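# Sort heavy parcels into desk tray, keep light ones on cart

## Task

The cart's upper shelf holds three identical-looking parcels; one or two of them weigh a lot and the others far less (the motor_effort readings grow with what the gripper carries). Move each heavy parcel into the letter tray on the desk so it sits entirely within the tray's walls. Each light parcel must end up on the cart's upper shelf, inside its rim. Finish with the gripper open and the robot backed away, so nothing depends on the robot to stay put. The robot must not topple or be left leaning.

## Robot and tools

Robot: a Hello Robot Stretch 4, about 1.6 m tall, with one arm. It has an omni-wheel base (rim within 0.23 m of the base origin), a lift on a vertical mast, an arm that telescopes forward, a three-joint wrist (yaw, pitch, roll) and a two-finger gripper. There is only one arm, so every action carries a single set of joint targets.

Frames: the base frame sits on the floor under the base centre, x ahead, y to the left, z up. hand_pose is reported in this frame and marks a point between the open fingertips; with all wrist joints at 0 its axes line up with the base frame. The printed position may be slightly wrong. The odometry frame is the base frame as it was when the scene began; base_odometry heading runs -3.142 to 3.142, left positive, and is based on wheel turns only, so slip looks like travel.

execute_actions: argument actions is a list holding one action or none (empty returns state and pictures only). Argument cameras picks images: head_camera, head_left_camera, head_right_camera, wrist_camera or all; omitted/null means all, [] means none; the pictures line lists the image order. An action contains base and/or joints, optionally pace and contact_limits; alternatively it is just {"end_of_arm": "enable_torque"}, which re-powers a wrist or gripper motor that shut off and makes it hold in place. All motions in one action begin together.
- base: exactly one key, each a relative offset from where the base last measured itself. translate_m: metres straight ahead (negative backs up), -2 to 2. strafe_m: metres sideways, left positive, -2 to 2. rotate_rad: radians turned in place, counter-clockwise from above positive, -3.2 to 3.2.
- joints: absolute targets by name. lift_m 0 to 1.2 m; arm_m 0 to 0.55 m extension; wrist_yaw_rad -1.134 to 4.276 (0 points ahead, positive turns left, 3.14 tucked back, above 3.4 may hit the arm); wrist_pitch_rad -1.117 to 4.259 (0 level, 1.57 pointing down); wrist_roll_rad -1.117 to 4.259 (0 keeps fingers level, positive turns clockwise as seen from behind); gripper_m -0.038 to 0.141 m fingertip gap (negative squeezes the tips together). Targets past a limit get clipped and the result notes it; other bad values or unknown keys reject the whole call.
- pace: slow, default, fast or max. Base speeds 0.1/0.3/0.4/0.6 m/s and turning 1/2/3/4 rad/s; with the lift above 0.2 these shrink, down to 0.3 m/s and 1 rad/s at full height.
- contact_limits: only arm_m, 0 (gentlest) to 0.75 (firmest), default 0.5.
Any part you leave out of an action may still be driving toward an earlier target without the status showing it. One action runs at most 15 s. To unfold the wrist at scene start, send lift_m 0.4 with wrist_yaw_rad 0.

wait: seconds, 0 to 10; nothing new is commanded and the same state and images come back.
zoom_image: camera plus region [x0, y0, x1, y1] in pixels from the image's top-left, at most 504 by 504, taken from that camera's latest full image.
finished_scene: scene number; ends the scene for good once the last command has been held, and its reply reports success and the next task. Only call it when the result is final and stable. If any call reports a stop, later calls in that same reply are skipped.

Cameras: head_camera on the mast top looks forward and down (turn the base to aim it). head_left_camera and head_right_camera are fisheyes beside it, tipped further down, showing base and arm. wrist_camera looks along the fingers, fingertips near the picture's bottom.

Result lines: joint_positions (tolerances for done: lift and arm ±0.004, yaw and roll ±0.02, pitch ±0.05, gripper ±0.004). base_status and joint_status: done (for the base, wheels turned the full amount even if slipping); off_target (resting short, may still push); contact_stop_at_<key> (hit something; holds there, though the lift, arm or wheels involved go slack — a slack lift may sag under load, slack wheels may roll); limit_stop_at_<name>; time_out; torque_fault (wrist or gripper motor went limp until enable_torque). limit_stop_at_tilt means a lean above 6 degrees: lift, arm and wheels go slack and ignore commands until the lean drops. limit_stop_at_own_body means a joint would hit the robot; you may still move it away. Risk rises when pitch is below -0.2 and roll below -0.4 or above 4. on_its_own lists things not commanded by this call; its held at value is a target, not a position. lidar_m: 12 distances in metres for 30-degree sectors, first straight ahead, going counter-clockwise (4th left, 7th rear, 10th right); - means nothing seen or closer than 0.25 m; it sees from about 0.15 m up, so table tops show, but glass, thin legs and the rear are often missed. wrist_depth_mm: 7x7 grid of median depths, 100 to 2000 mm, rows from top left, - for invalid. turned_by_wheels vs turned_by_imu differing by more than about 0.1 rad signals a bump or slip; heading error is roughly their difference. base_tilt gives forward and right lean in degrees, with a fixed offset up to about 1.5.

motor_effort: percent of each motor's maximum, positive toward higher joint values; bracketed figure is the peak over the last action, often noisier. Readings carry a fixed per-motor bias and noise. A carried load pushes wrist_pitch_rad effort further from 0 when the gripper is level; this, plus lift effort, tells heavy parcels from light ones. Positive wheel_0/1/2 effort turns the base right.

Gripping: command gripper_m below the parcel width; deeper commands squeeze harder and pull the object toward the wrist by up to a third of the shortfall. Position and done status do not prove a grasp; a firm squeeze at gripper_m 0 or above shows in gripper effort. Stuck fingertips on a surface: raise the lift.

Avoid: driving or turning with over 1 kg held and arm_m above 0.2, especially at fast or max; sustained pushing or pulling, worse with the gripper high or a high contact limit; holding over about 2 kg with a level gripper (wrist faults); pressing the gripper into things with base or arm moves; dropping, slamming or knocking parcels off; leaving any parcel supported only by the gripper. Loose objects may occasionally get a brief shove from outside.

Each tool is called after "Call:" as name(argument=value, ...), one argument or row to a line, values as JSON.

## Session

Call:
execute_actions(
  actions=[],
)

Scene clock: 0.00 s.
base_odometry: x=+0.000 y=+0.000 heading=+0.000 (m, m, rad; odometry frame)
turned_by_wheels: +0.000 (rad since the last result)
turned_by_imu: +0.000 (rad since the last result)
base_tilt: forward=-0.1 right=+0.3 (deg)
lidar_m: 1.56 1.54 1.68 2.17 1.83 1.97 1.75 1.75 2.01 1.63 1.08 1.11
base_status: not commanded
joint_positions: lift_m=+0.204 arm_m=-0.002 wrist_yaw_rad=+3.093 wrist_pitch_rad=+0.008 wrist_roll_rad=-0.015 gripper_m=+0.057
joint_status: not commanded
motor_effort: lift_m=+20 arm_m=-1 wrist_yaw_rad=+0 wrist_pitch_rad=-8 wrist_roll_rad=+0 gripper_m=-2 wheel_0=+2 wheel_1=-1 wheel_2=-1 (%)
hand_pose: x=-0.1151 y=+0.1014 z=+0.3795 quat_wxyz=(+0.024, -0.004, -0.007, +1.000) (m; base frame)
wrist_depth_mm: - 140 - - - - - / - 127 197 - - - - / - 119 158 - - - - / - 138 200 - - - - / 216 - - - - - - / 1397 1618 211 1661 211 1661 1576 / 991 1008 960 564 960 1060 1078
pictures: head_camera, head_left_camera, head_right_camera, wrist_camera
Images, in order (width x height): head_camera 420x560, head_left_camera 420x672, head_right_camera 420x672, wrist_camera 616x392.

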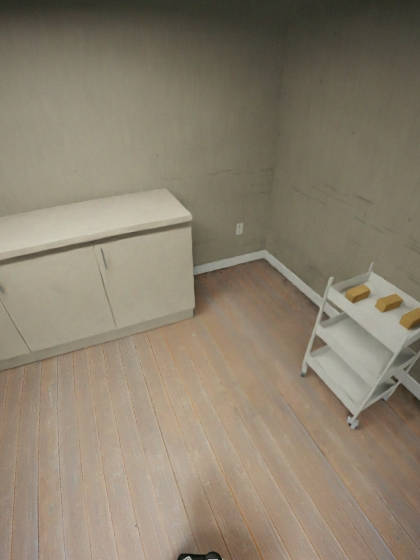

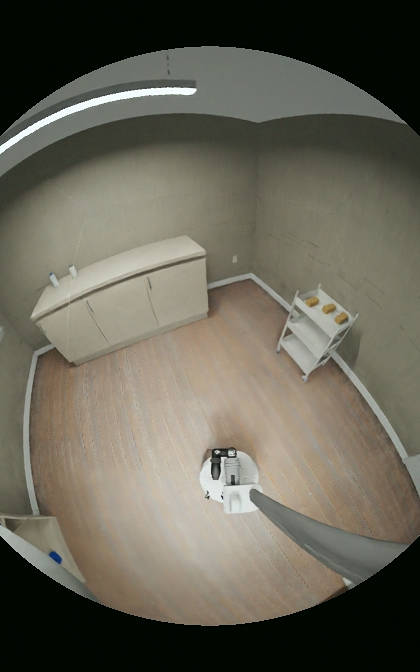

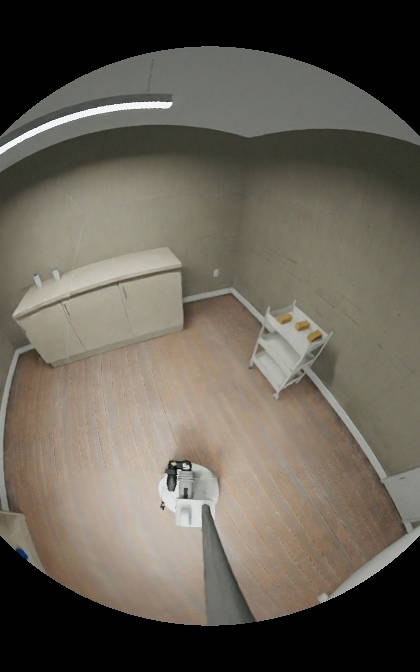

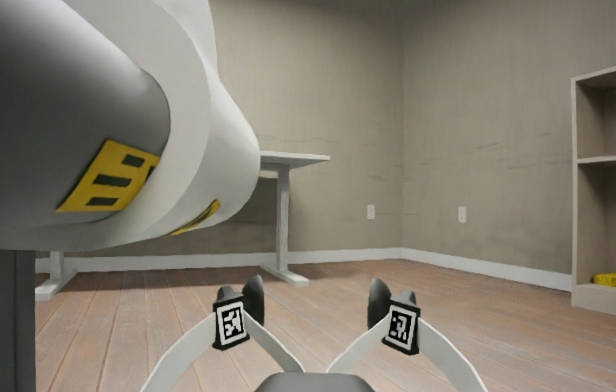

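Call:
execute_actions(
  actions=[
    {"base":{"rotate_rad":-0.6},"joints":{"lift_m":0.9,"wrist_yaw_rad":0,"gripper_m":0.12}},
  ],
)

Scene clock: 6.90 s.
base_odometry: x=+0.000 y=+0.000 heading=-0.599 (m, m, rad; odometry frame)
turned_by_wheels: -0.599 (rad since the last result)
turned_by_imu: -0.588 (rad since the last result)
base_tilt: forward=-0.2 right=+0.3 (deg)
lidar_m: 1.08 1.59 1.52 1.65 2.20 1.82 1.93 1.80 1.75 2.18 1.64 1.42
base_status: done
joint_positions: lift_m=+0.900 arm_m=-0.002 wrist_yaw_rad=+0.000 wrist_pitch_rad=+0.008 wrist_roll_rad=-0.015 gripper_m=+0.120
joint_status: all done
motor_effort: lift_m=+22(22) arm_m=-1(1) wrist_yaw_rad=+1(5) wrist_pitch_rad=-9(8) wrist_roll_rad=+1(0) gripper_m=+1(0) wheel_0=+5(10) wheel_1=+4(7) wheel_2=+3(8) (%)
hand_pose: x=+0.4573 y=-0.0873 z=+1.0758 quat_wxyz=(+1.000, -0.007, +0.004, +0.000) (m; base frame)
wrist_depth_mm: 1921 - 1983 1708 1499 1255 1160 / 1983 - 1983 1708 1430 1255 1118 / 1921 - 1921 1708 1464 1281 1118 / 1863 - - 1661 1499 1229 1138 / 1921 - 1983 1661 1464 1255 1160 / 1921 - 225 1576 1430 1182 1138 / 1921 - 1863 155 1025 1182 1138
pictures: head_camera, head_left_camera, head_right_camera, wrist_camera
Images, in order (width x height): head_camera 420x560, head_left_camera 420x672, head_right_camera 420x672, wrist_camera 616x392.

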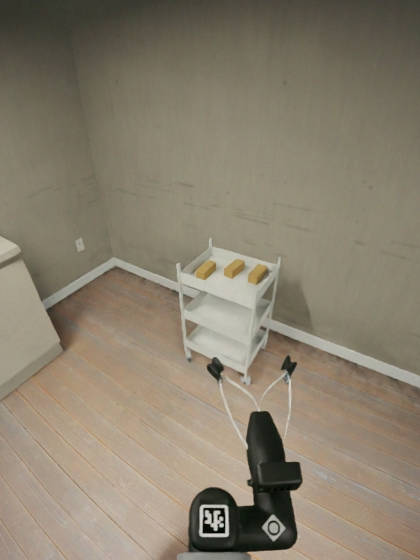

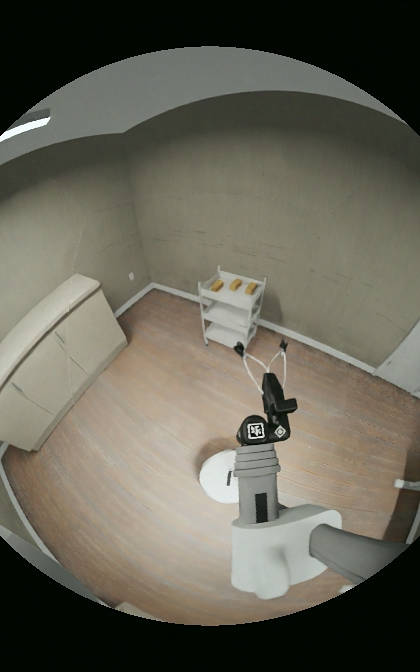

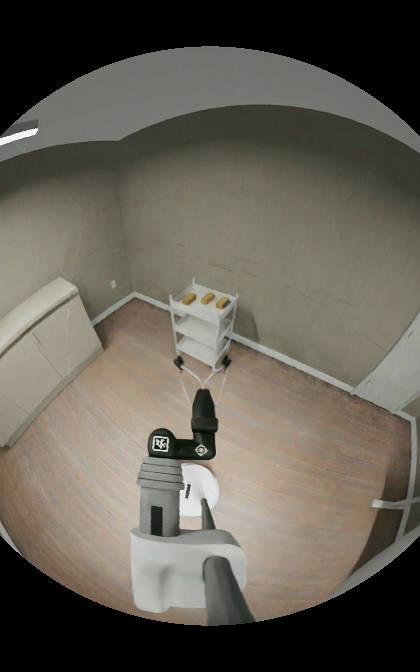

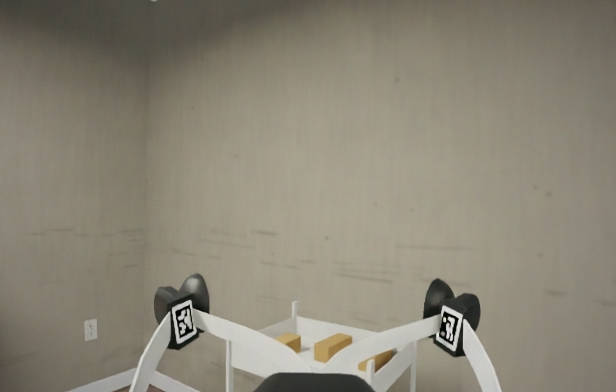

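Call:
execute_actions(
  actions=[
    {"base":{"rotate_rad":-0.45},"joints":{"wrist_pitch_rad":1.0}},
  ],
  cameras=[],
)

Call:
execute_actions(
  actions=[
    {"base":{"strafe_m":0.62}},
  ],
  cameras=[],
)

Call:
execute_actions(
  actions=[
    {"base":{"translate_m":0.35},"joints":{"lift_m":1.0}},
  ],
)

Scene clock: 11.90 s.
base_odometry: x=+0.000 y=+0.000 heading=-1.048 (m, m, rad; odometry frame)
turned_by_wheels: -0.449 (rad since the last result)
turned_by_imu: -0.441 (rad since the last result)
base_tilt: forward=+0.0 right=+0.5 (deg)
lidar_m: 1.13 1.08 1.57 1.54 1.71 2.16 1.83 2.02 1.76 1.73 2.03 1.61
base_status: done
joint_positions: lift_m=+0.900 arm_m=-0.002 wrist_yaw_rad=+0.000 wrist_pitch_rad=+1.001 wrist_roll_rad=-0.015 gripper_m=+0.120
joint_status: all done
motor_effort: lift_m=+21(22) arm_m=-1(1) wrist_yaw_rad=-2(0) wrist_pitch_rad=-4(8) wrist_roll_rad=+0(0) gripper_m=-1(0) wheel_0=+5(9) wheel_1=+4(11) wheel_2=+4(13) (%)
hand_pose: x=+0.3245 y=-0.0874 z=+0.8352 quat_wxyz=(+0.877, -0.006, +0.480, +0.003) (m; base frame)
wrist_depth_mm: 1160 1160 1537 1499 1366 1397 1308 / 1618 1336 1464 1661 1537 1537 1464 / 1430 1366 1397 1430 1464 1397 1464 / 1308 1308 1281 1308 1281 1255 1281 / 1160 1205 1182 1182 1138 1182 1138 / 1060 1060 224 1060 1060 1025 1042 / 991 991 976 156 946 976 960
pictures: none
No camera images: the call's "cameras" was empty. Leave "cameras" out to get every camera's image.

Scene clock: 15.30 s.
base_odometry: x=+0.537 y=+0.310 heading=-1.048 (m, m, rad; odometry frame)
turned_by_wheels: +0.000 (rad since the last result)
turned_by_imu: +0.002 (rad since the last result)
base_tilt: forward=+0.0 right=+0.3 (deg)
lidar_m: 1.06 1.80 0.95 0.93 1.02 2.09 1.94 1.90 2.38 2.36 2.12 1.07
base_status: done
joint_positions: lift_m=+0.900 arm_m=-0.002 wrist_yaw_rad=+0.000 wrist_pitch_rad=+1.001 wrist_roll_rad=-0.015 gripper_m=+0.120
joint_status: not commanded
motor_effort: lift_m=+20(21) arm_m=-1(1) wrist_yaw_rad=+1(0) wrist_pitch_rad=-4(6) wrist_roll_rad=+0(0) gripper_m=+2(1) wheel_0=-5(13) wheel_1=+3(13) wheel_2=+0(5) (%)
hand_pose: x=+0.3244 y=-0.0874 z=+0.8352 quat_wxyz=(+0.877, -0.006, +0.480, +0.003) (m; base frame)
wrist_depth_mm: 1808 1708 1576 1182 1182 1464 1336 / 1708 1661 1618 1366 1336 1537 1576 / 1464 1430 1464 1336 1366 1430 1430 / 1366 1308 1308 1281 1308 1308 1281 / 1205 1205 1160 1205 1182 1205 1182 / 1060 1060 224 1078 1078 1042 1078 / 976 1008 991 155 976 960 976
pictures: none
No camera images: the call's "cameras" was empty. Leave "cameras" out to get every camera's image.

Scene clock: 17.97 s.
base_odometry: x=+0.712 y=+0.007 heading=-1.047 (m, m, rad; odometry frame)
turned_by_wheels: +0.001 (rad since the last result)
turned_by_imu: +0.000 (rad since the last result)
base_tilt: forward=-0.1 right=+0.2 (deg)
lidar_m: 0.71 1.40 0.92 0.89 0.97 1.48 2.27 2.33 2.46 2.40 1.71 0.74
base_status: done
joint_positions: lift_m=+1.000 arm_m=-0.002 wrist_yaw_rad=+0.000 wrist_pitch_rad=+1.001 wrist_roll_rad=-0.015 gripper_m=+0.120
joint_status: all done
motor_effort: lift_m=+22(22) arm_m=-1(1) wrist_yaw_rad=+1(2) wrist_pitch_rad=-7(5) wrist_roll_rad=+0(0) gripper_m=+0(1) wheel_0=+5(10) wheel_1=+3(8) wheel_2=-2(15) (%)
hand_pose: x=+0.3244 y=-0.0874 z=+0.9351 quat_wxyz=(+0.877, -0.006, +0.480, +0.003) (m; base frame)
wrist_depth_mm: 1308 1255 1205 831 809 1078 1060 / 1576 1499 750 741 759 1205 1160 / 1576 1537 1576 1008 976 1464 1336 / 1397 1464 1366 976 946 1397 1430 / 1255 1281 1255 1182 1205 1255 1281 / 1182 1160 224 1205 1160 1160 1160 / 1098 1060 1078 155 1060 1042 1060
pictures: head_camera, head_left_camera, head_right_camera, wrist_camera
Images, in order (width x height): head_camera 420x560, head_left_camera 420x672, head_right_camera 420x672, wrist_camera 616x392.

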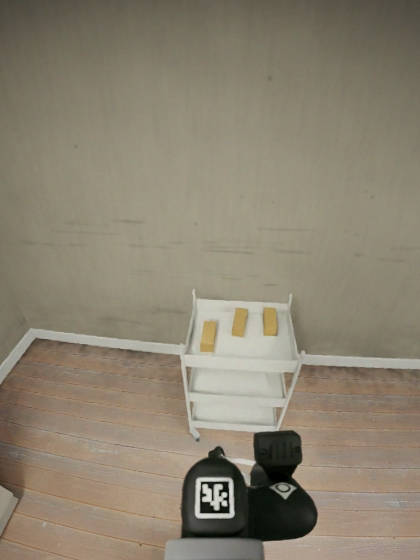

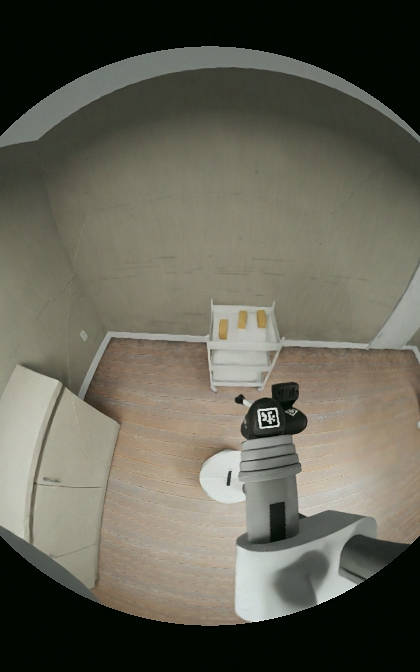

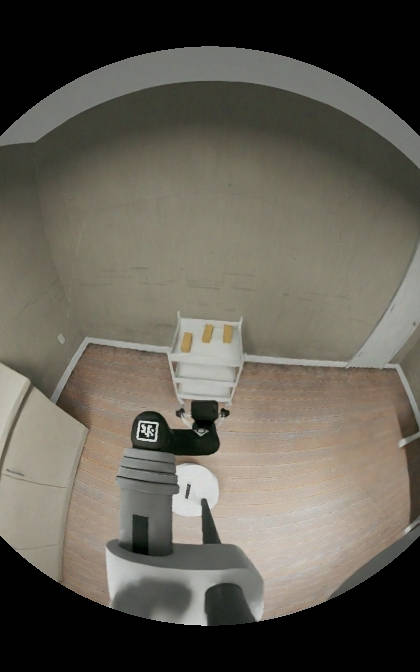

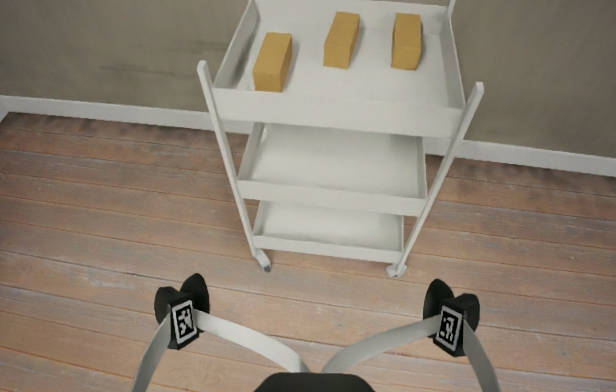

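Call:
execute_actions(
  actions=[
    {"base":{"translate_m":0.3},"joints":{"lift_m":1.1,"wrist_pitch_rad":1.57,"arm_m":0.45}},
  ],
)

Scene clock: 23.40 s.
base_odometry: x=+0.862 y=-0.253 heading=-1.047 (m, m, rad; odometry frame)
turned_by_wheels: +0.001 (rad since the last result)
turned_by_imu: +0.000 (rad since the last result)
base_tilt: forward=+0.0 right=+0.3 (deg)
lidar_m: 0.40 0.49 1.52 0.88 0.93 1.46 2.58 2.66 2.49 2.43 1.30 0.44
base_status: done
joint_positions: lift_m=+1.100 arm_m=+0.449 wrist_yaw_rad=+0.000 wrist_pitch_rad=+1.570 wrist_roll_rad=-0.015 gripper_m=+0.120
joint_status: all done
motor_effort: lift_m=+22(25) arm_m=+5(7) wrist_yaw_rad=-1(2) wrist_pitch_rad=-2(2) wrist_roll_rad=+0(0) gripper_m=-1(1) wheel_0=+4(7) wheel_1=+5(8) wheel_2=-2(13) (%)
hand_pose: x=+0.6203 y=-0.0874 z=+0.9896 quat_wxyz=(+0.707, -0.005, +0.707, +0.005) (m; base frame)
wrist_depth_mm: 931 878 809 732 691 640 603 / 1255 1229 1160 1098 960 878 788 / 1229 1255 554 559 1205 1160 1138 / 1255 1255 549 554 544 530 1182 / 1205 1229 496 549 549 544 1229 / 1229 1229 224 554 544 496 1205 / 1229 1229 530 156 544 539 1182
pictures: head_camera, head_left_camera, head_right_camera, wrist_camera
Images, in order (width x height): head_camera 420x560, head_left_camera 420x672, head_right_camera 420x672, wrist_camera 616x392.

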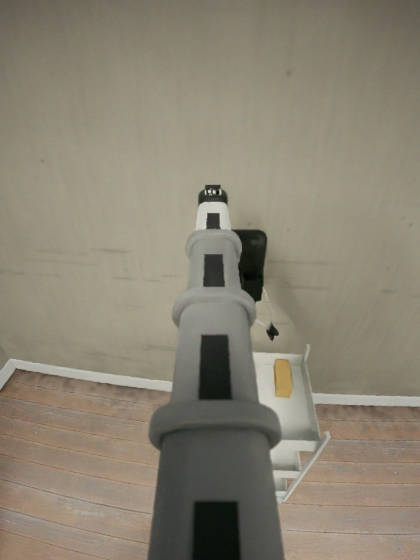

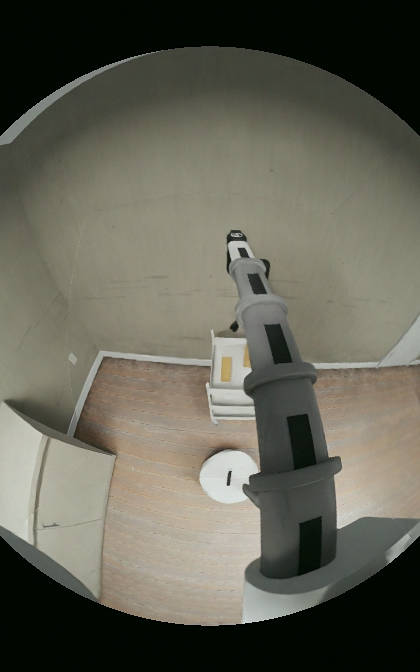

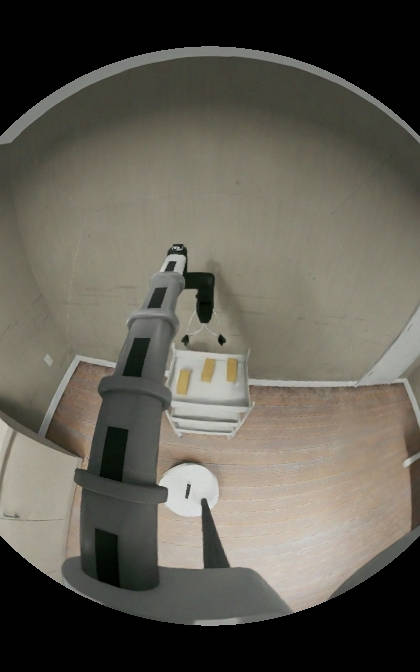

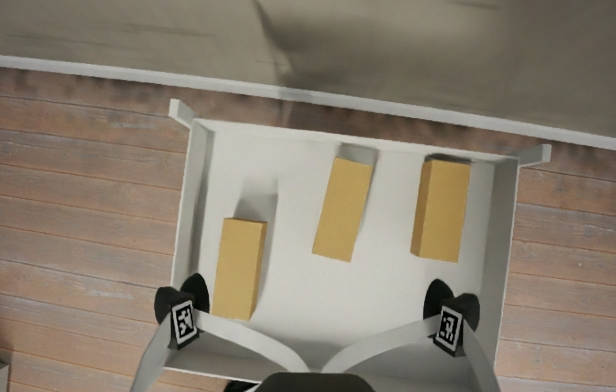

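Call:
execute_actions(
  actions=[
    {"base":{"strafe_m":-0.034},"joints":{"lift_m":0.95,"arm_m":0.495,"gripper_m":0.09,"wrist_roll_rad":0.17}},
  ],
  cameras=["wrist_camera"],
)

Scene clock: 30.93 s.
base_odometry: x=+0.833 y=-0.270 heading=-1.047 (m, m, rad; odometry frame)
turned_by_wheels: +0.000 (rad since the last result)
turned_by_imu: +0.001 (rad since the last result)
base_tilt: forward=-0.2 right=+0.4 (deg)
lidar_m: 0.42 0.47 1.59 0.90 0.97 1.49 2.56 2.62 2.44 2.39 1.32 0.44
base_status: done
joint_positions: lift_m=+0.950 arm_m=+0.494 wrist_yaw_rad=+0.000 wrist_pitch_rad=+1.570 wrist_roll_rad=+0.169 gripper_m=+0.090
joint_status: all done
motor_effort: lift_m=+17(20) arm_m=+5(5) wrist_yaw_rad=-1(1) wrist_pitch_rad=-2(1) wrist_roll_rad=+2(4) gripper_m=+2(3) wheel_0=+3(9) wheel_1=-3(10) wheel_2=+0(2) (%)
hand_pose: x=+0.6652 y=-0.0874 z=+0.8399 quat_wxyz=(+0.705, +0.060, +0.704, -0.060) (m; base frame)
wrist_depth_mm: 574 603 609 621 627 647 676 / 809 842 878 891 917 946 931 / 1098 1118 1078 1078 1078 1078 1078 / 1098 407 402 402 399 345 1060 / 1078 402 402 347 394 343 1025 / 1078 366 214 347 394 394 368 / 1078 349 382 276 394 392 366
pictures: wrist_camera
Images, in order (width x height): wrist_camera 616x392.

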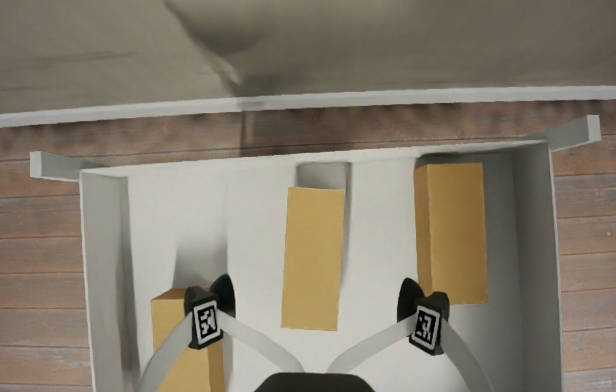

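Call:
execute_actions(
  actions=[
    {"joints":{"lift_m":0.82}},
  ],
  cameras=["wrist_camera"],
)

Call:
execute_actions(
  actions=[
    {"joints":{"gripper_m":0.0}},
  ],
  cameras=[],
)

Call:
execute_actions(
  actions=[
    {"joints":{"lift_m":0.9}},
  ],
  cameras=["wrist_camera","head_right_camera"],
)

Scene clock: 35.83 s.
base_odometry: x=+0.833 y=-0.270 heading=-1.047 (m, m, rad; odometry frame)
turned_by_wheels: +0.000 (rad since the last result)
turned_by_imu: +0.001 (rad since the last result)
base_tilt: forward=+0.0 right=+0.2 (deg)
lidar_m: 0.43 0.47 1.58 0.89 0.97 1.48 2.55 2.65 2.47 2.39 1.31 0.45
base_status: not commanded
joint_positions: lift_m=+0.820 arm_m=+0.494 wrist_yaw_rad=+0.000 wrist_pitch_rad=+1.570 wrist_roll_rad=+0.169 gripper_m=+0.090
joint_status: all done
motor_effort: lift_m=+17(19) arm_m=+5(5) wrist_yaw_rad=+0(1) wrist_pitch_rad=-1(2) wrist_roll_rad=+2(2) gripper_m=-1(1) wheel_0=+3(3) wheel_1=-3(3) wheel_2=+0(0) (%)
hand_pose: x=+0.6652 y=-0.0874 z=+0.7099 quat_wxyz=(+0.705, +0.060, +0.704, -0.060) (m; base frame)
wrist_depth_mm: 585 597 615 615 627 647 668 / 809 842 854 878 891 904 854 / 273 272 271 270 267 226 214 / 274 271 272 217 267 228 213 / 273 271 270 216 266 230 211 / 273 271 213 216 265 214 213 / 260 216 267 184 264 215 235
pictures: wrist_camera
Images, in order (width x height): wrist_camera 616x392.

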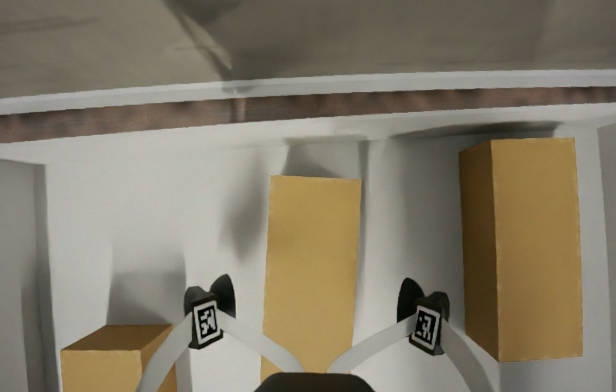

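Scene clock: 37.53 s.
base_odometry: x=+0.833 y=-0.270 heading=-1.047 (m, m, rad; odometry frame)
turned_by_wheels: +0.000 (rad since the last result)
turned_by_imu: +0.000 (rad since the last result)
base_tilt: forward=-0.1 right=+0.2 (deg)
lidar_m: 0.43 0.47 1.59 0.90 0.98 1.48 2.55 2.65 2.46 2.42 1.30 0.44
base_status: not commanded
joint_positions: lift_m=+0.820 arm_m=+0.494 wrist_yaw_rad=+0.000 wrist_pitch_rad=+1.570 wrist_roll_rad=+0.170 gripper_m=+0.001
joint_status: all done
motor_effort: lift_m=+18(18) arm_m=+5(5) wrist_yaw_rad=+0(0) wrist_pitch_rad=-1(2) wrist_roll_rad=+2(2) gripper_m=-22(18) wheel_0=+3(3) wheel_1=-3(3) wheel_2=+0(0) (%)
hand_pose: x=+0.6652 y=-0.0874 z=+0.7098 quat_wxyz=(+0.705, +0.060, +0.704, -0.060) (m; base frame)
wrist_depth_mm: 580 603 609 621 634 661 683 / 820 854 842 866 891 904 831 / 272 271 271 265 267 227 213 / 274 272 268 204 265 229 213 / 272 270 270 203 265 230 211 / 270 270 204 202 201 232 212 / 258 186 265 200 200 163 236
pictures: none
No camera images: the call's "cameras" was empty. Leave "cameras" out to get every camera's image.

Scene clock: 38.87 s.
base_odometry: x=+0.833 y=-0.270 heading=-1.047 (m, m, rad; odometry frame)
turned_by_wheels: +0.000 (rad since the last result)
turned_by_imu: +0.000 (rad since the last result)
base_tilt: forward=+0.0 right=+0.3 (deg)
lidar_m: 0.42 0.45 1.57 0.90 0.99 1.48 2.54 2.64 2.44 2.43 1.30 0.44
base_status: not commanded
joint_positions: lift_m=+0.900 arm_m=+0.494 wrist_yaw_rad=+0.000 wrist_pitch_rad=+1.570 wrist_roll_rad=+0.170 gripper_m=+0.001
joint_status: all done
motor_effort: lift_m=+23(25) arm_m=+5(5) wrist_yaw_rad=-1(0) wrist_pitch_rad=-3(4) wrist_roll_rad=+2(2) gripper_m=-21(22) wheel_0=+3(3) wheel_1=-3(3) wheel_2=+0(0) (%)
hand_pose: x=+0.6652 y=-0.0874 z=+0.7894 quat_wxyz=(+0.705, +0.060, +0.704, -0.060) (m; base frame)
wrist_depth_mm: 580 603 621 621 634 654 676 / 809 842 878 917 946 931 917 / 1060 1025 1025 1025 345 343 324 / 320 351 351 204 349 294 325 / 330 349 349 203 343 293 330 / 322 349 204 202 200 289 332 / 315 225 306 201 200 163 329
pictures: head_right_camera, wrist_camera
Images, in order (width x height): head_right_camera 420x672, wrist_camera 616x392.

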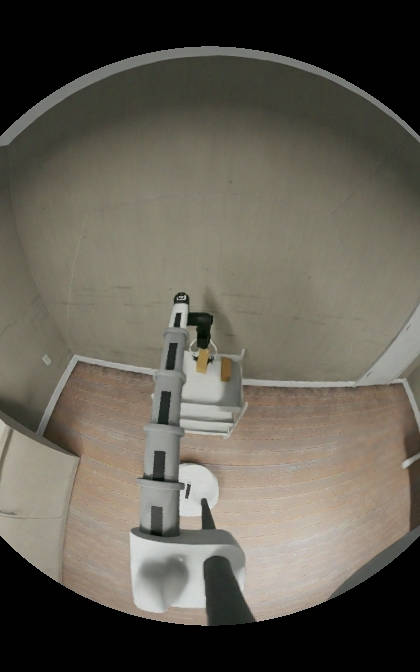

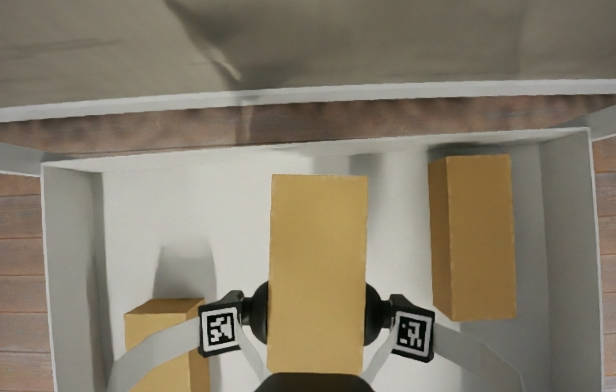

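Call:
execute_actions(
  actions=[
    {"joints":{"lift_m":0.822}},
  ],
  cameras=[],
)

Call:
execute_actions(
  actions=[
    {"joints":{"gripper_m":0.085}},
  ],
  cameras=[],
)

Call:
execute_actions(
  actions=[
    {"joints":{"lift_m":0.92}},
  ],
  cameras=[],
)

Call:
execute_actions(
  actions=[
    {"base":{"strafe_m":-0.12},"joints":{"arm_m":0.51,"wrist_roll_rad":0.1}},
  ],
  cameras=["wrist_camera"],
)

Scene clock: 43.07 s.
base_odometry: x=+0.833 y=-0.270 heading=-1.047 (m, m, rad; odometry frame)
turned_by_wheels: +0.000 (rad since the last result)
turned_by_imu: +0.001 (rad since the last result)
base_tilt: forward=-0.1 right=+0.3 (deg)
lidar_m: 0.42 0.46 1.56 0.89 0.99 1.50 2.55 2.67 2.46 2.43 1.29 0.42
base_status: not commanded
joint_positions: lift_m=+0.822 arm_m=+0.494 wrist_yaw_rad=+0.000 wrist_pitch_rad=+1.570 wrist_roll_rad=+0.170 gripper_m=+0.001
joint_status: all done
motor_effort: lift_m=+19(21) arm_m=+5(5) wrist_yaw_rad=+1(1) wrist_pitch_rad=-2(1) wrist_roll_rad=+2(1) gripper_m=-21(21) wheel_0=+3(3) wheel_1=-3(3) wheel_2=+0(0) (%)
hand_pose: x=+0.6652 y=-0.0874 z=+0.7118 quat_wxyz=(+0.705, +0.060, +0.704, -0.060) (m; base frame)
wrist_depth_mm: 585 603 609 627 634 654 691 / 809 854 866 854 891 904 842 / 276 272 273 270 268 227 216 / 273 273 271 204 268 229 214 / 273 271 272 202 267 230 213 / 272 272 204 202 200 232 213 / 259 187 268 200 200 163 238
pictures: none
No camera images: the call's "cameras" was empty. Leave "cameras" out to get every camera's image.

Scene clock: 44.70 s.
base_odometry: x=+0.833 y=-0.270 heading=-1.047 (m, m, rad; odometry frame)
turned_by_wheels: +0.000 (rad since the last result)
turned_by_imu: +0.000 (rad since the last result)
base_tilt: forward=-0.1 right=+0.4 (deg)
lidar_m: 0.42 0.47 1.58 0.89 0.96 1.49 2.54 2.66 2.46 2.42 1.31 0.44
base_status: not commanded
joint_positions: lift_m=+0.822 arm_m=+0.494 wrist_yaw_rad=+0.000 wrist_pitch_rad=+1.570 wrist_roll_rad=+0.170 gripper_m=+0.085
joint_status: all done
motor_effort: lift_m=+19(19) arm_m=+5(5) wrist_yaw_rad=+3(0) wrist_pitch_rad=-4(2) wrist_roll_rad=+2(1) gripper_m=+1(18) wheel_0=+3(3) wheel_1=-3(3) wheel_2=+0(0) (%)
hand_pose: x=+0.6651 y=-0.0874 z=+0.7118 quat_wxyz=(+0.705, +0.060, +0.704, -0.060) (m; base frame)
wrist_depth_mm: 574 603 603 615 627 647 668 / 798 831 854 854 891 904 854 / 615 276 274 272 270 227 216 / 277 276 271 219 271 228 214 / 274 273 272 217 267 229 215 / 274 273 213 217 216 232 213 / 260 220 268 185 264 214 237
pictures: none
No camera images: the call's "cameras" was empty. Leave "cameras" out to get every camera's image.

Scene clock: 46.13 s.
base_odometry: x=+0.833 y=-0.270 heading=-1.047 (m, m, rad; odometry frame)
turned_by_wheels: +0.000 (rad since the last result)
turned_by_imu: +0.000 (rad since the last result)
base_tilt: forward=-0.2 right=+0.3 (deg)
lidar_m: 0.42 0.47 1.57 0.88 1.00 1.45 2.55 2.66 2.47 2.42 1.30 0.44
base_status: not commanded
joint_positions: lift_m=+0.920 arm_m=+0.494 wrist_yaw_rad=+0.000 wrist_pitch_rad=+1.570 wrist_roll_rad=+0.170 gripper_m=+0.085
joint_status: all done
motor_effort: lift_m=+22(24) arm_m=+5(5) wrist_yaw_rad=+0(0) wrist_pitch_rad=-3(2) wrist_roll_rad=+2(2) gripper_m=+1(2) wheel_0=+3(3) wheel_1=-3(3) wheel_2=+0(0) (%)
hand_pose: x=+0.6651 y=-0.0874 z=+0.8095 quat_wxyz=(+0.705, +0.060, +0.704, -0.060) (m; base frame)
wrist_depth_mm: 569 597 609 615 621 647 668 / 809 842 878 891 931 960 946 / 1060 1060 1060 1025 1042 368 332 / 1060 375 373 368 364 310 336 / 1078 370 368 317 366 312 340 / 1042 364 213 315 219 364 342 / 1060 334 368 233 364 359 334
pictures: none
No camera images: the call's "cameras" was empty. Leave "cameras" out to get every camera's image.

Scene clock: 47.70 s.
base_odometry: x=+0.729 y=-0.330 heading=-1.047 (m, m, rad; odometry frame)
turned_by_wheels: +0.000 (rad since the last result)
turned_by_imu: +0.000 (rad since the last result)
base_tilt: forward=-0.1 right=+0.2 (deg)
lidar_m: 0.41 0.46 1.60 1.03 1.12 1.70 2.60 2.71 2.34 2.30 1.30 0.44
base_status: done
joint_positions: lift_m=+0.920 arm_m=+0.509 wrist_yaw_rad=+0.000 wrist_pitch_rad=+1.570 wrist_roll_rad=+0.101 gripper_m=+0.085
joint_status: all done
motor_effort: lift_m=+22(22) arm_m=+5(6) wrist_yaw_rad=+0(0) wrist_pitch_rad=-1(2) wrist_roll_rad=-1(1) gripper_m=+0(2) wheel_0=+3(11) wheel_1=-3(14) wheel_2=+0(1) (%)
hand_pose: x=+0.6802 y=-0.0874 z=+0.8095 quat_wxyz=(+0.706, +0.036, +0.706, -0.036) (m; base frame)
wrist_depth_mm: 580 585 564 564 554 554 535 / 842 842 831 820 798 778 750 / 1078 1042 1060 1042 1025 1060 1025 / 377 375 370 368 366 1008 1025 / 375 373 342 315 366 1042 1008 / 366 370 213 315 220 1025 1008 / 319 368 366 233 340 1008 1008
pictures: wrist_camera
Images, in order (width x height): wrist_camera 616x392.

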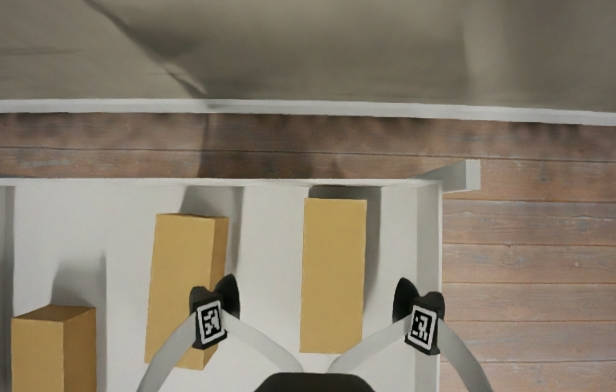

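Call:
execute_actions(
  actions=[
    {"base":{"strafe_m":-0.012},"joints":{"gripper_m":0.078}},
  ],
  cameras=[],
)

Call:
execute_actions(
  actions=[
    {"joints":{"lift_m":0.822}},
  ],
  cameras=["wrist_camera"],
)

Call:
execute_actions(
  actions=[
    {"joints":{"gripper_m":0.0}},
  ],
  cameras=[],
)

Call:
execute_actions(
  actions=[
    {"joints":{"lift_m":0.9}},
  ],
  cameras=["wrist_camera"],
)

Scene clock: 51.03 s.
base_odometry: x=+0.718 y=-0.336 heading=-1.047 (m, m, rad; odometry frame)
turned_by_wheels: +0.000 (rad since the last result)
turned_by_imu: +0.001 (rad since the last result)
base_tilt: forward=-0.1 right=+0.2 (deg)
lidar_m: 0.41 0.45 1.60 1.03 1.11 1.71 2.53 2.66 2.30 2.28 1.31 0.42
base_status: done
joint_positions: lift_m=+0.920 arm_m=+0.509 wrist_yaw_rad=+0.000 wrist_pitch_rad=+1.570 wrist_roll_rad=+0.101 gripper_m=+0.078
joint_status: all done
motor_effort: lift_m=+22(22) arm_m=+5(5) wrist_yaw_rad=-1(0) wrist_pitch_rad=-1(2) wrist_roll_rad=-1(1) gripper_m=-1(1) wheel_0=+3(10) wheel_1=-4(7) wheel_2=+0(3) (%)
hand_pose: x=+0.6802 y=-0.0874 z=+0.8095 quat_wxyz=(+0.706, +0.036, +0.706, -0.036) (m; base frame)
wrist_depth_mm: 569 580 559 559 554 549 535 / 854 831 820 831 809 768 750 / 1098 1060 1060 1042 1025 1025 1025 / 375 370 368 368 366 1042 1025 / 375 370 370 317 366 1008 1008 / 366 368 211 314 218 1025 1008 / 325 370 366 234 342 1025 1025
pictures: none
No camera images: the call's "cameras" was empty. Leave "cameras" out to get every camera's image.

Scene clock: 52.47 s.
base_odometry: x=+0.718 y=-0.336 heading=-1.047 (m, m, rad; odometry frame)
turned_by_wheels: +0.000 (rad since the last result)
turned_by_imu: +0.000 (rad since the last result)
base_tilt: forward=-0.1 right=+0.2 (deg)
lidar_m: 0.42 0.45 1.60 1.03 1.12 1.70 2.53 2.67 2.31 2.30 1.28 0.44
base_status: not commanded
joint_positions: lift_m=+0.822 arm_m=+0.509 wrist_yaw_rad=+0.000 wrist_pitch_rad=+1.570 wrist_roll_rad=+0.101 gripper_m=+0.078
joint_status: all done
motor_effort: lift_m=+17(17) arm_m=+5(5) wrist_yaw_rad=+0(0) wrist_pitch_rad=-3(2) wrist_roll_rad=-1(1) gripper_m=-2(2) wheel_0=+3(3) wheel_1=-4(4) wheel_2=+0(0) (%)
hand_pose: x=+0.6802 y=-0.0874 z=+0.7119 quat_wxyz=(+0.706, +0.036, +0.706, -0.036) (m; base frame)
wrist_depth_mm: 580 580 569 559 554 549 530 / 842 842 842 831 798 768 741 / 960 946 960 946 960 931 931 / 277 274 272 219 270 225 904 / 276 222 273 218 267 931 917 / 273 220 211 218 216 917 931 / 272 219 270 186 265 917 904
pictures: wrist_camera
Images, in order (width x height): wrist_camera 616x392.

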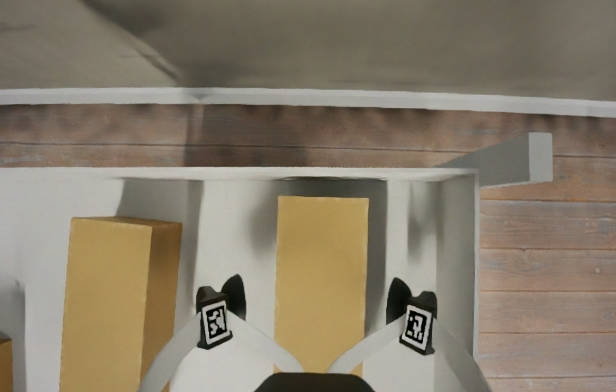

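Scene clock: 54.03 s.
base_odometry: x=+0.718 y=-0.336 heading=-1.047 (m, m, rad; odometry frame)
turned_by_wheels: +0.000 (rad since the last result)
turned_by_imu: +0.000 (rad since the last result)
base_tilt: forward=+0.0 right=+0.3 (deg)
lidar_m: 0.41 0.46 1.59 1.01 1.11 1.68 2.55 2.64 2.30 2.27 1.30 0.42
base_status: not commanded
joint_positions: lift_m=+0.822 arm_m=+0.509 wrist_yaw_rad=+0.000 wrist_pitch_rad=+1.570 wrist_roll_rad=+0.101 gripper_m=+0.001
joint_status: all done
motor_effort: lift_m=+17(17) arm_m=+5(5) wrist_yaw_rad=-1(1) wrist_pitch_rad=-2(3) wrist_roll_rad=-1(1) gripper_m=-21(23) wheel_0=+3(3) wheel_1=-4(4) wheel_2=+0(0) (%)
hand_pose: x=+0.6802 y=-0.0874 z=+0.7119 quat_wxyz=(+0.706, +0.036, +0.706, -0.036) (m; base frame)
wrist_depth_mm: 574 585 559 559 544 549 535 / 831 842 842 842 788 778 741 / 960 960 960 931 931 946 931 / 274 274 273 214 270 225 931 / 273 221 273 204 267 931 917 / 273 219 204 204 203 931 917 / 272 188 268 202 202 163 917
pictures: none
No camera images: the call's "cameras" was empty. Leave "cameras" out to get every camera's image.

Scene clock: 55.33 s.
base_odometry: x=+0.718 y=-0.336 heading=-1.047 (m, m, rad; odometry frame)
turned_by_wheels: +0.000 (rad since the last result)
turned_by_imu: +0.000 (rad since the last result)
base_tilt: forward=-0.1 right=+0.3 (deg)
lidar_m: 0.40 0.45 1.62 1.03 1.12 1.70 2.54 2.68 2.31 2.29 1.30 0.43
base_status: not commanded
joint_positions: lift_m=+0.900 arm_m=+0.509 wrist_yaw_rad=+0.000 wrist_pitch_rad=+1.570 wrist_roll_rad=+0.101 gripper_m=+0.001
joint_status: all done
motor_effort: lift_m=+22(25) arm_m=+5(5) wrist_yaw_rad=+0(0) wrist_pitch_rad=-3(2) wrist_roll_rad=-1(1) gripper_m=-22(23) wheel_0=+3(3) wheel_1=-4(4) wheel_2=+0(0) (%)
hand_pose: x=+0.6802 y=-0.0874 z=+0.7895 quat_wxyz=(+0.706, +0.036, +0.706, -0.036) (m; base frame)
wrist_depth_mm: 580 580 564 554 554 554 530 / 831 854 831 831 820 768 750 / 1042 1060 1042 1042 1025 1025 1025 / 355 351 351 325 347 1025 991 / 351 298 347 204 343 991 991 / 351 297 204 204 202 991 991 / 327 226 329 203 201 163 976
pictures: wrist_camera
Images, in order (width x height): wrist_camera 616x392.

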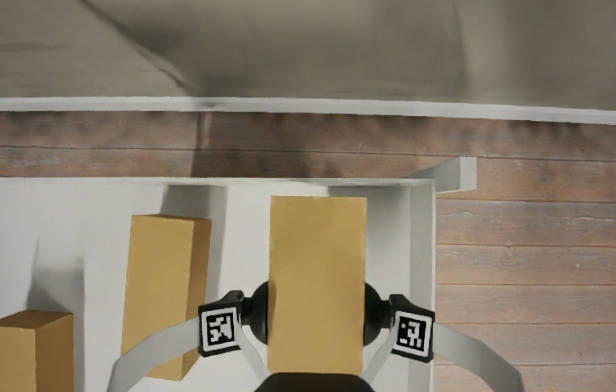

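Call:
execute_actions(
  actions=[
    {"joints":{"lift_m":0.822}},
  ],
  cameras=[],
)

Call:
execute_actions(
  actions=[
    {"joints":{"gripper_m":0.08}},
  ],
  cameras=[],
)

Call:
execute_actions(
  actions=[
    {"joints":{"lift_m":0.93}},
  ],
  cameras=[],
)

Call:
execute_actions(
  actions=[
    {"base":{"strafe_m":0.235},"joints":{"arm_m":0.425}},
  ],
  cameras=["wrist_camera"],
)

Scene clock: 60.50 s.
base_odometry: x=+0.718 y=-0.336 heading=-1.047 (m, m, rad; odometry frame)
turned_by_wheels: +0.000 (rad since the last result)
turned_by_imu: +0.001 (rad since the last result)
base_tilt: forward=+0.0 right=+0.2 (deg)
lidar_m: 0.42 0.45 1.58 1.02 1.12 1.71 2.54 2.65 2.30 2.29 1.30 0.44
base_status: not commanded
joint_positions: lift_m=+0.822 arm_m=+0.509 wrist_yaw_rad=+0.000 wrist_pitch_rad=+1.570 wrist_roll_rad=+0.101 gripper_m=+0.001
joint_status: all done
motor_effort: lift_m=+18(21) arm_m=+5(5) wrist_yaw_rad=+3(1) wrist_pitch_rad=-3(2) wrist_roll_rad=-1(1) gripper_m=-21(20) wheel_0=+3(3) wheel_1=-4(4) wheel_2=+0(0) (%)
hand_pose: x=+0.6802 y=-0.0874 z=+0.7119 quat_wxyz=(+0.706, +0.036, +0.706, -0.036) (m; base frame)
wrist_depth_mm: 580 585 569 559 549 554 539 / 842 820 842 831 809 778 741 / 976 960 946 946 946 946 931 / 276 273 272 214 270 224 931 / 274 221 271 204 268 904 917 / 273 220 203 204 202 931 931 / 272 188 266 202 201 163 917
pictures: none
No camera images: the call's "cameras" was empty. Leave "cameras" out to get every camera's image.

Scene clock: 62.10 s.
base_odometry: x=+0.718 y=-0.336 heading=-1.047 (m, m, rad; odometry frame)
turned_by_wheels: +0.000 (rad since the last result)
turned_by_imu: +0.000 (rad since the last result)
base_tilt: forward=-0.1 right=+0.4 (deg)
lidar_m: 0.40 0.46 1.62 1.01 1.12 1.71 2.55 2.65 2.31 2.30 1.31 0.44
base_status: not commanded
joint_positions: lift_m=+0.822 arm_m=+0.509 wrist_yaw_rad=+0.000 wrist_pitch_rad=+1.570 wrist_roll_rad=+0.101 gripper_m=+0.080
joint_status: all done
motor_effort: lift_m=+18(18) arm_m=+5(5) wrist_yaw_rad=+1(1) wrist_pitch_rad=-3(3) wrist_roll_rad=-1(1) gripper_m=-1(24) wheel_0=+3(3) wheel_1=-4(4) wheel_2=+0(0) (%)
hand_pose: x=+0.6802 y=-0.0874 z=+0.7119 quat_wxyz=(+0.706, +0.036, +0.706, -0.036) (m; base frame)
wrist_depth_mm: 580 580 559 559 549 549 530 / 842 842 842 820 798 768 759 / 976 960 931 946 946 931 946 / 277 274 272 219 270 224 931 / 277 220 272 218 270 917 917 / 273 220 217 217 216 917 917 / 272 218 268 186 264 917 904
pictures: none
No camera images: the call's "cameras" was empty. Leave "cameras" out to get every camera's image.

Scene clock: 63.60 s.
base_odometry: x=+0.718 y=-0.336 heading=-1.047 (m, m, rad; odometry frame)
turned_by_wheels: +0.000 (rad since the last result)
turned_by_imu: +0.000 (rad since the last result)
base_tilt: forward=+0.0 right=+0.3 (deg)
lidar_m: 0.41 0.44 1.62 1.02 1.11 1.72 2.54 2.65 2.30 2.28 1.28 0.43
base_status: not commanded
joint_positions: lift_m=+0.930 arm_m=+0.509 wrist_yaw_rad=+0.000 wrist_pitch_rad=+1.570 wrist_roll_rad=+0.101 gripper_m=+0.080
joint_status: all done
motor_effort: lift_m=+22(26) arm_m=+5(5) wrist_yaw_rad=+0(2) wrist_pitch_rad=-3(4) wrist_roll_rad=-1(1) gripper_m=+1(1) wheel_0=+3(3) wheel_1=-4(4) wheel_2=+0(0) (%)
hand_pose: x=+0.6802 y=-0.0874 z=+0.8196 quat_wxyz=(+0.706, +0.036, +0.706, -0.036) (m; base frame)
wrist_depth_mm: 580 585 559 559 544 544 530 / 842 842 831 809 788 759 741 / 1060 1060 1060 1060 1042 1042 1025 / 387 382 384 379 377 1042 1042 / 382 379 384 327 379 1025 1042 / 368 379 217 325 216 1008 1042 / 329 384 377 238 340 1025 1025
pictures: none
No camera images: the call's "cameras" was empty. Leave "cameras" out to get every camera's image.

Scene clock: 65.70 s.
base_odometry: x=+0.922 y=-0.218 heading=-1.047 (m, m, rad; odometry frame)
turned_by_wheels: +0.000 (rad since the last result)
turned_by_imu: +0.001 (rad since the last result)
base_tilt: forward=-0.2 right=+0.4 (deg)
lidar_m: 0.42 1.10 1.48 0.80 0.84 1.35 2.59 2.64 2.57 2.52 1.34 0.46
base_status: done
joint_positions: lift_m=+0.930 arm_m=+0.426 wrist_yaw_rad=+0.000 wrist_pitch_rad=+1.570 wrist_roll_rad=+0.100 gripper_m=+0.080
joint_status: all done
motor_effort: lift_m=+21(22) arm_m=-5(5) wrist_yaw_rad=+0(1) wrist_pitch_rad=-2(2) wrist_roll_rad=-1(1) gripper_m=-2(1) wheel_0=-2(11) wheel_1=+2(12) wheel_2=+0(3) (%)
hand_pose: x=+0.5970 y=-0.0874 z=+0.8196 quat_wxyz=(+0.706, +0.036, +0.706, -0.036) (m; base frame)
wrist_depth_mm: 820 788 809 778 768 778 750 / 1098 1078 343 373 370 362 340 / 1098 1098 382 382 359 377 325 / 1118 1060 379 377 336 375 324 / 1060 1078 379 379 377 373 370 / 1060 1042 217 375 216 370 375 / 1060 1060 377 239 370 373 368
pictures: wrist_camera
Images, in order (width x height): wrist_camera 616x392.

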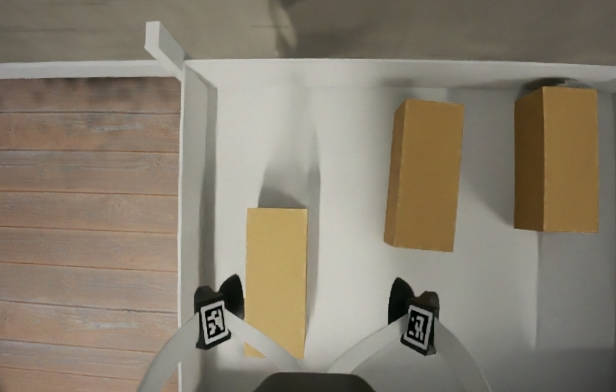

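Need 0.035 more left.

Call:
execute_actions(
  actions=[
    {"base":{"strafe_m":0.033},"joints":{"wrist_roll_rad":0.15,"arm_m":0.415}},
  ],
  cameras=[],
)

Call:
execute_actions(
  actions=[
    {"joints":{"lift_m":0.822}},
  ],
  cameras=["wrist_camera"],
)

Call:
execute_actions(
  actions=[
    {"joints":{"gripper_m":-0.01}},
  ],
  cameras=[],
)

Call:
execute_actions(
  actions=[
    {"joints":{"lift_m":0.9}},
  ],
  cameras=["wrist_camera"],
)

Scene clock: 70.17 s.
base_odometry: x=+0.950 y=-0.202 heading=-1.047 (m, m, rad; odometry frame)
turned_by_wheels: +0.000 (rad since the last result)
turned_by_imu: +0.001 (rad since the last result)
base_tilt: forward=+0.0 right=+0.2 (deg)
lidar_m: 0.42 1.12 1.45 0.76 0.83 1.29 2.58 2.64 2.59 2.55 0.59 0.45
base_status: done
joint_positions: lift_m=+0.930 arm_m=+0.416 wrist_yaw_rad=+0.000 wrist_pitch_rad=+1.570 wrist_roll_rad=+0.149 gripper_m=+0.080
joint_status: all done
motor_effort: lift_m=+21(21) arm_m=-5(6) wrist_yaw_rad=-2(1) wrist_pitch_rad=-3(1) wrist_roll_rad=+2(3) gripper_m=+0(1) wheel_0=-4(13) wheel_1=+3(9) wheel_2=+0(0) (%)
hand_pose: x=+0.5870 y=-0.0874 z=+0.8196 quat_wxyz=(+0.705, +0.053, +0.705, -0.053) (m; base frame)
wrist_depth_mm: 768 820 741 768 768 768 750 / 1060 1060 384 382 384 362 355 / 1078 1078 384 387 382 327 351 / 1078 1060 382 379 377 327 373 / 1078 1042 382 325 375 375 373 / 1060 1078 218 325 216 375 370 / 1078 1042 375 238 375 370 368
pictures: none
No camera images: the call's "cameras" was empty. Leave "cameras" out to get every camera's image.

Scene clock: 71.67 s.
base_odometry: x=+0.950 y=-0.202 heading=-1.047 (m, m, rad; odometry frame)
turned_by_wheels: +0.000 (rad since the last result)
turned_by_imu: +0.000 (rad since the last result)
base_tilt: forward=-0.1 right=+0.3 (deg)
lidar_m: 0.44 1.10 1.41 0.76 0.83 1.29 2.57 2.65 2.57 2.56 0.59 0.46
base_status: not commanded
joint_positions: lift_m=+0.822 arm_m=+0.416 wrist_yaw_rad=+0.000 wrist_pitch_rad=+1.570 wrist_roll_rad=+0.149 gripper_m=+0.080
joint_status: all done
motor_effort: lift_m=+17(19) arm_m=-5(5) wrist_yaw_rad=+0(3) wrist_pitch_rad=-2(1) wrist_roll_rad=+2(2) gripper_m=-1(0) wheel_0=-4(4) wheel_1=+3(3) wheel_2=+0(0) (%)
hand_pose: x=+0.5870 y=-0.0874 z=+0.7119 quat_wxyz=(+0.705, +0.053, +0.705, -0.053) (m; base frame)
wrist_depth_mm: 788 778 271 274 272 250 219 / 991 946 276 274 274 220 220 / 976 960 274 274 271 218 216 / 976 946 273 219 272 217 216 / 960 991 273 220 270 267 266 / 946 960 217 216 216 265 264 / 946 946 270 185 266 265 264
pictures: wrist_camera
Images, in order (width x height): wrist_camera 616x392.

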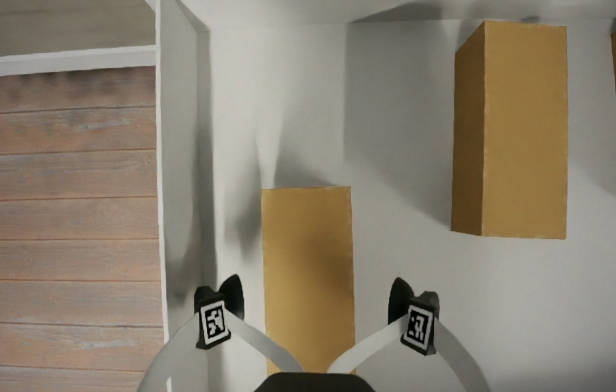

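Scene clock: 73.33 s.
base_odometry: x=+0.950 y=-0.202 heading=-1.047 (m, m, rad; odometry frame)
turned_by_wheels: +0.000 (rad since the last result)
turned_by_imu: +0.000 (rad since the last result)
base_tilt: forward=-0.2 right=+0.3 (deg)
lidar_m: 0.42 1.08 1.44 0.76 0.83 1.30 2.57 2.64 2.59 2.55 0.60 0.45
base_status: not commanded
joint_positions: lift_m=+0.822 arm_m=+0.416 wrist_yaw_rad=+0.000 wrist_pitch_rad=+1.570 wrist_roll_rad=+0.149 gripper_m=-0.009
joint_status: all done
motor_effort: lift_m=+17(17) arm_m=-5(5) wrist_yaw_rad=+0(1) wrist_pitch_rad=-2(2) wrist_roll_rad=+2(2) gripper_m=-23(23) wheel_0=-4(4) wheel_1=+3(3) wheel_2=+0(0) (%)
hand_pose: x=+0.5870 y=-0.0874 z=+0.7119 quat_wxyz=(+0.705, +0.053, +0.705, -0.053) (m; base frame)
wrist_depth_mm: 788 778 273 274 272 252 219 / 946 946 274 271 271 220 218 / 976 976 274 272 270 218 216 / 960 960 272 204 271 217 216 / 946 960 272 202 267 266 265 / 960 946 201 202 202 266 263 / 946 158 241 202 200 158 264
pictures: none
No camera images: the call's "cameras" was empty. Leave "cameras" out to get every camera's image.

Scene clock: 74.63 s.
base_odometry: x=+0.950 y=-0.202 heading=-1.047 (m, m, rad; odometry frame)
turned_by_wheels: +0.000 (rad since the last result)
turned_by_imu: +0.000 (rad since the last result)
base_tilt: forward=-0.1 right=+0.2 (deg)
lidar_m: 0.43 1.09 1.45 0.76 0.84 1.28 2.57 2.65 2.58 2.52 0.57 0.48
base_status: not commanded
joint_positions: lift_m=+0.900 arm_m=+0.416 wrist_yaw_rad=+0.000 wrist_pitch_rad=+1.570 wrist_roll_rad=+0.149 gripper_m=-0.009
joint_status: all done
motor_effort: lift_m=+22(22) arm_m=-5(5) wrist_yaw_rad=+1(0) wrist_pitch_rad=-1(1) wrist_roll_rad=+1(1) gripper_m=-24(21) wheel_0=-5(4) wheel_1=+3(3) wheel_2=+0(0) (%)
hand_pose: x=+0.5870 y=-0.0874 z=+0.7895 quat_wxyz=(+0.705, +0.053, +0.705, -0.053) (m; base frame)
wrist_depth_mm: 778 809 319 327 327 320 332 / 1042 1042 353 353 349 297 347 / 1042 1042 351 351 351 294 342 / 1042 1025 353 204 347 294 342 / 1042 1042 349 203 347 343 343 / 1042 1025 202 202 201 342 338 / 1008 158 338 202 200 157 336
pictures: wrist_camera
Images, in order (width x height): wrist_camera 616x392.

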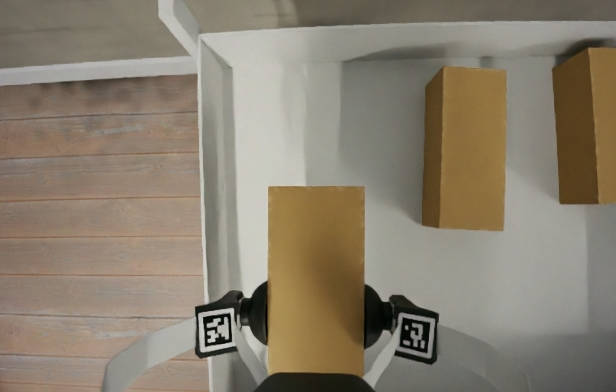

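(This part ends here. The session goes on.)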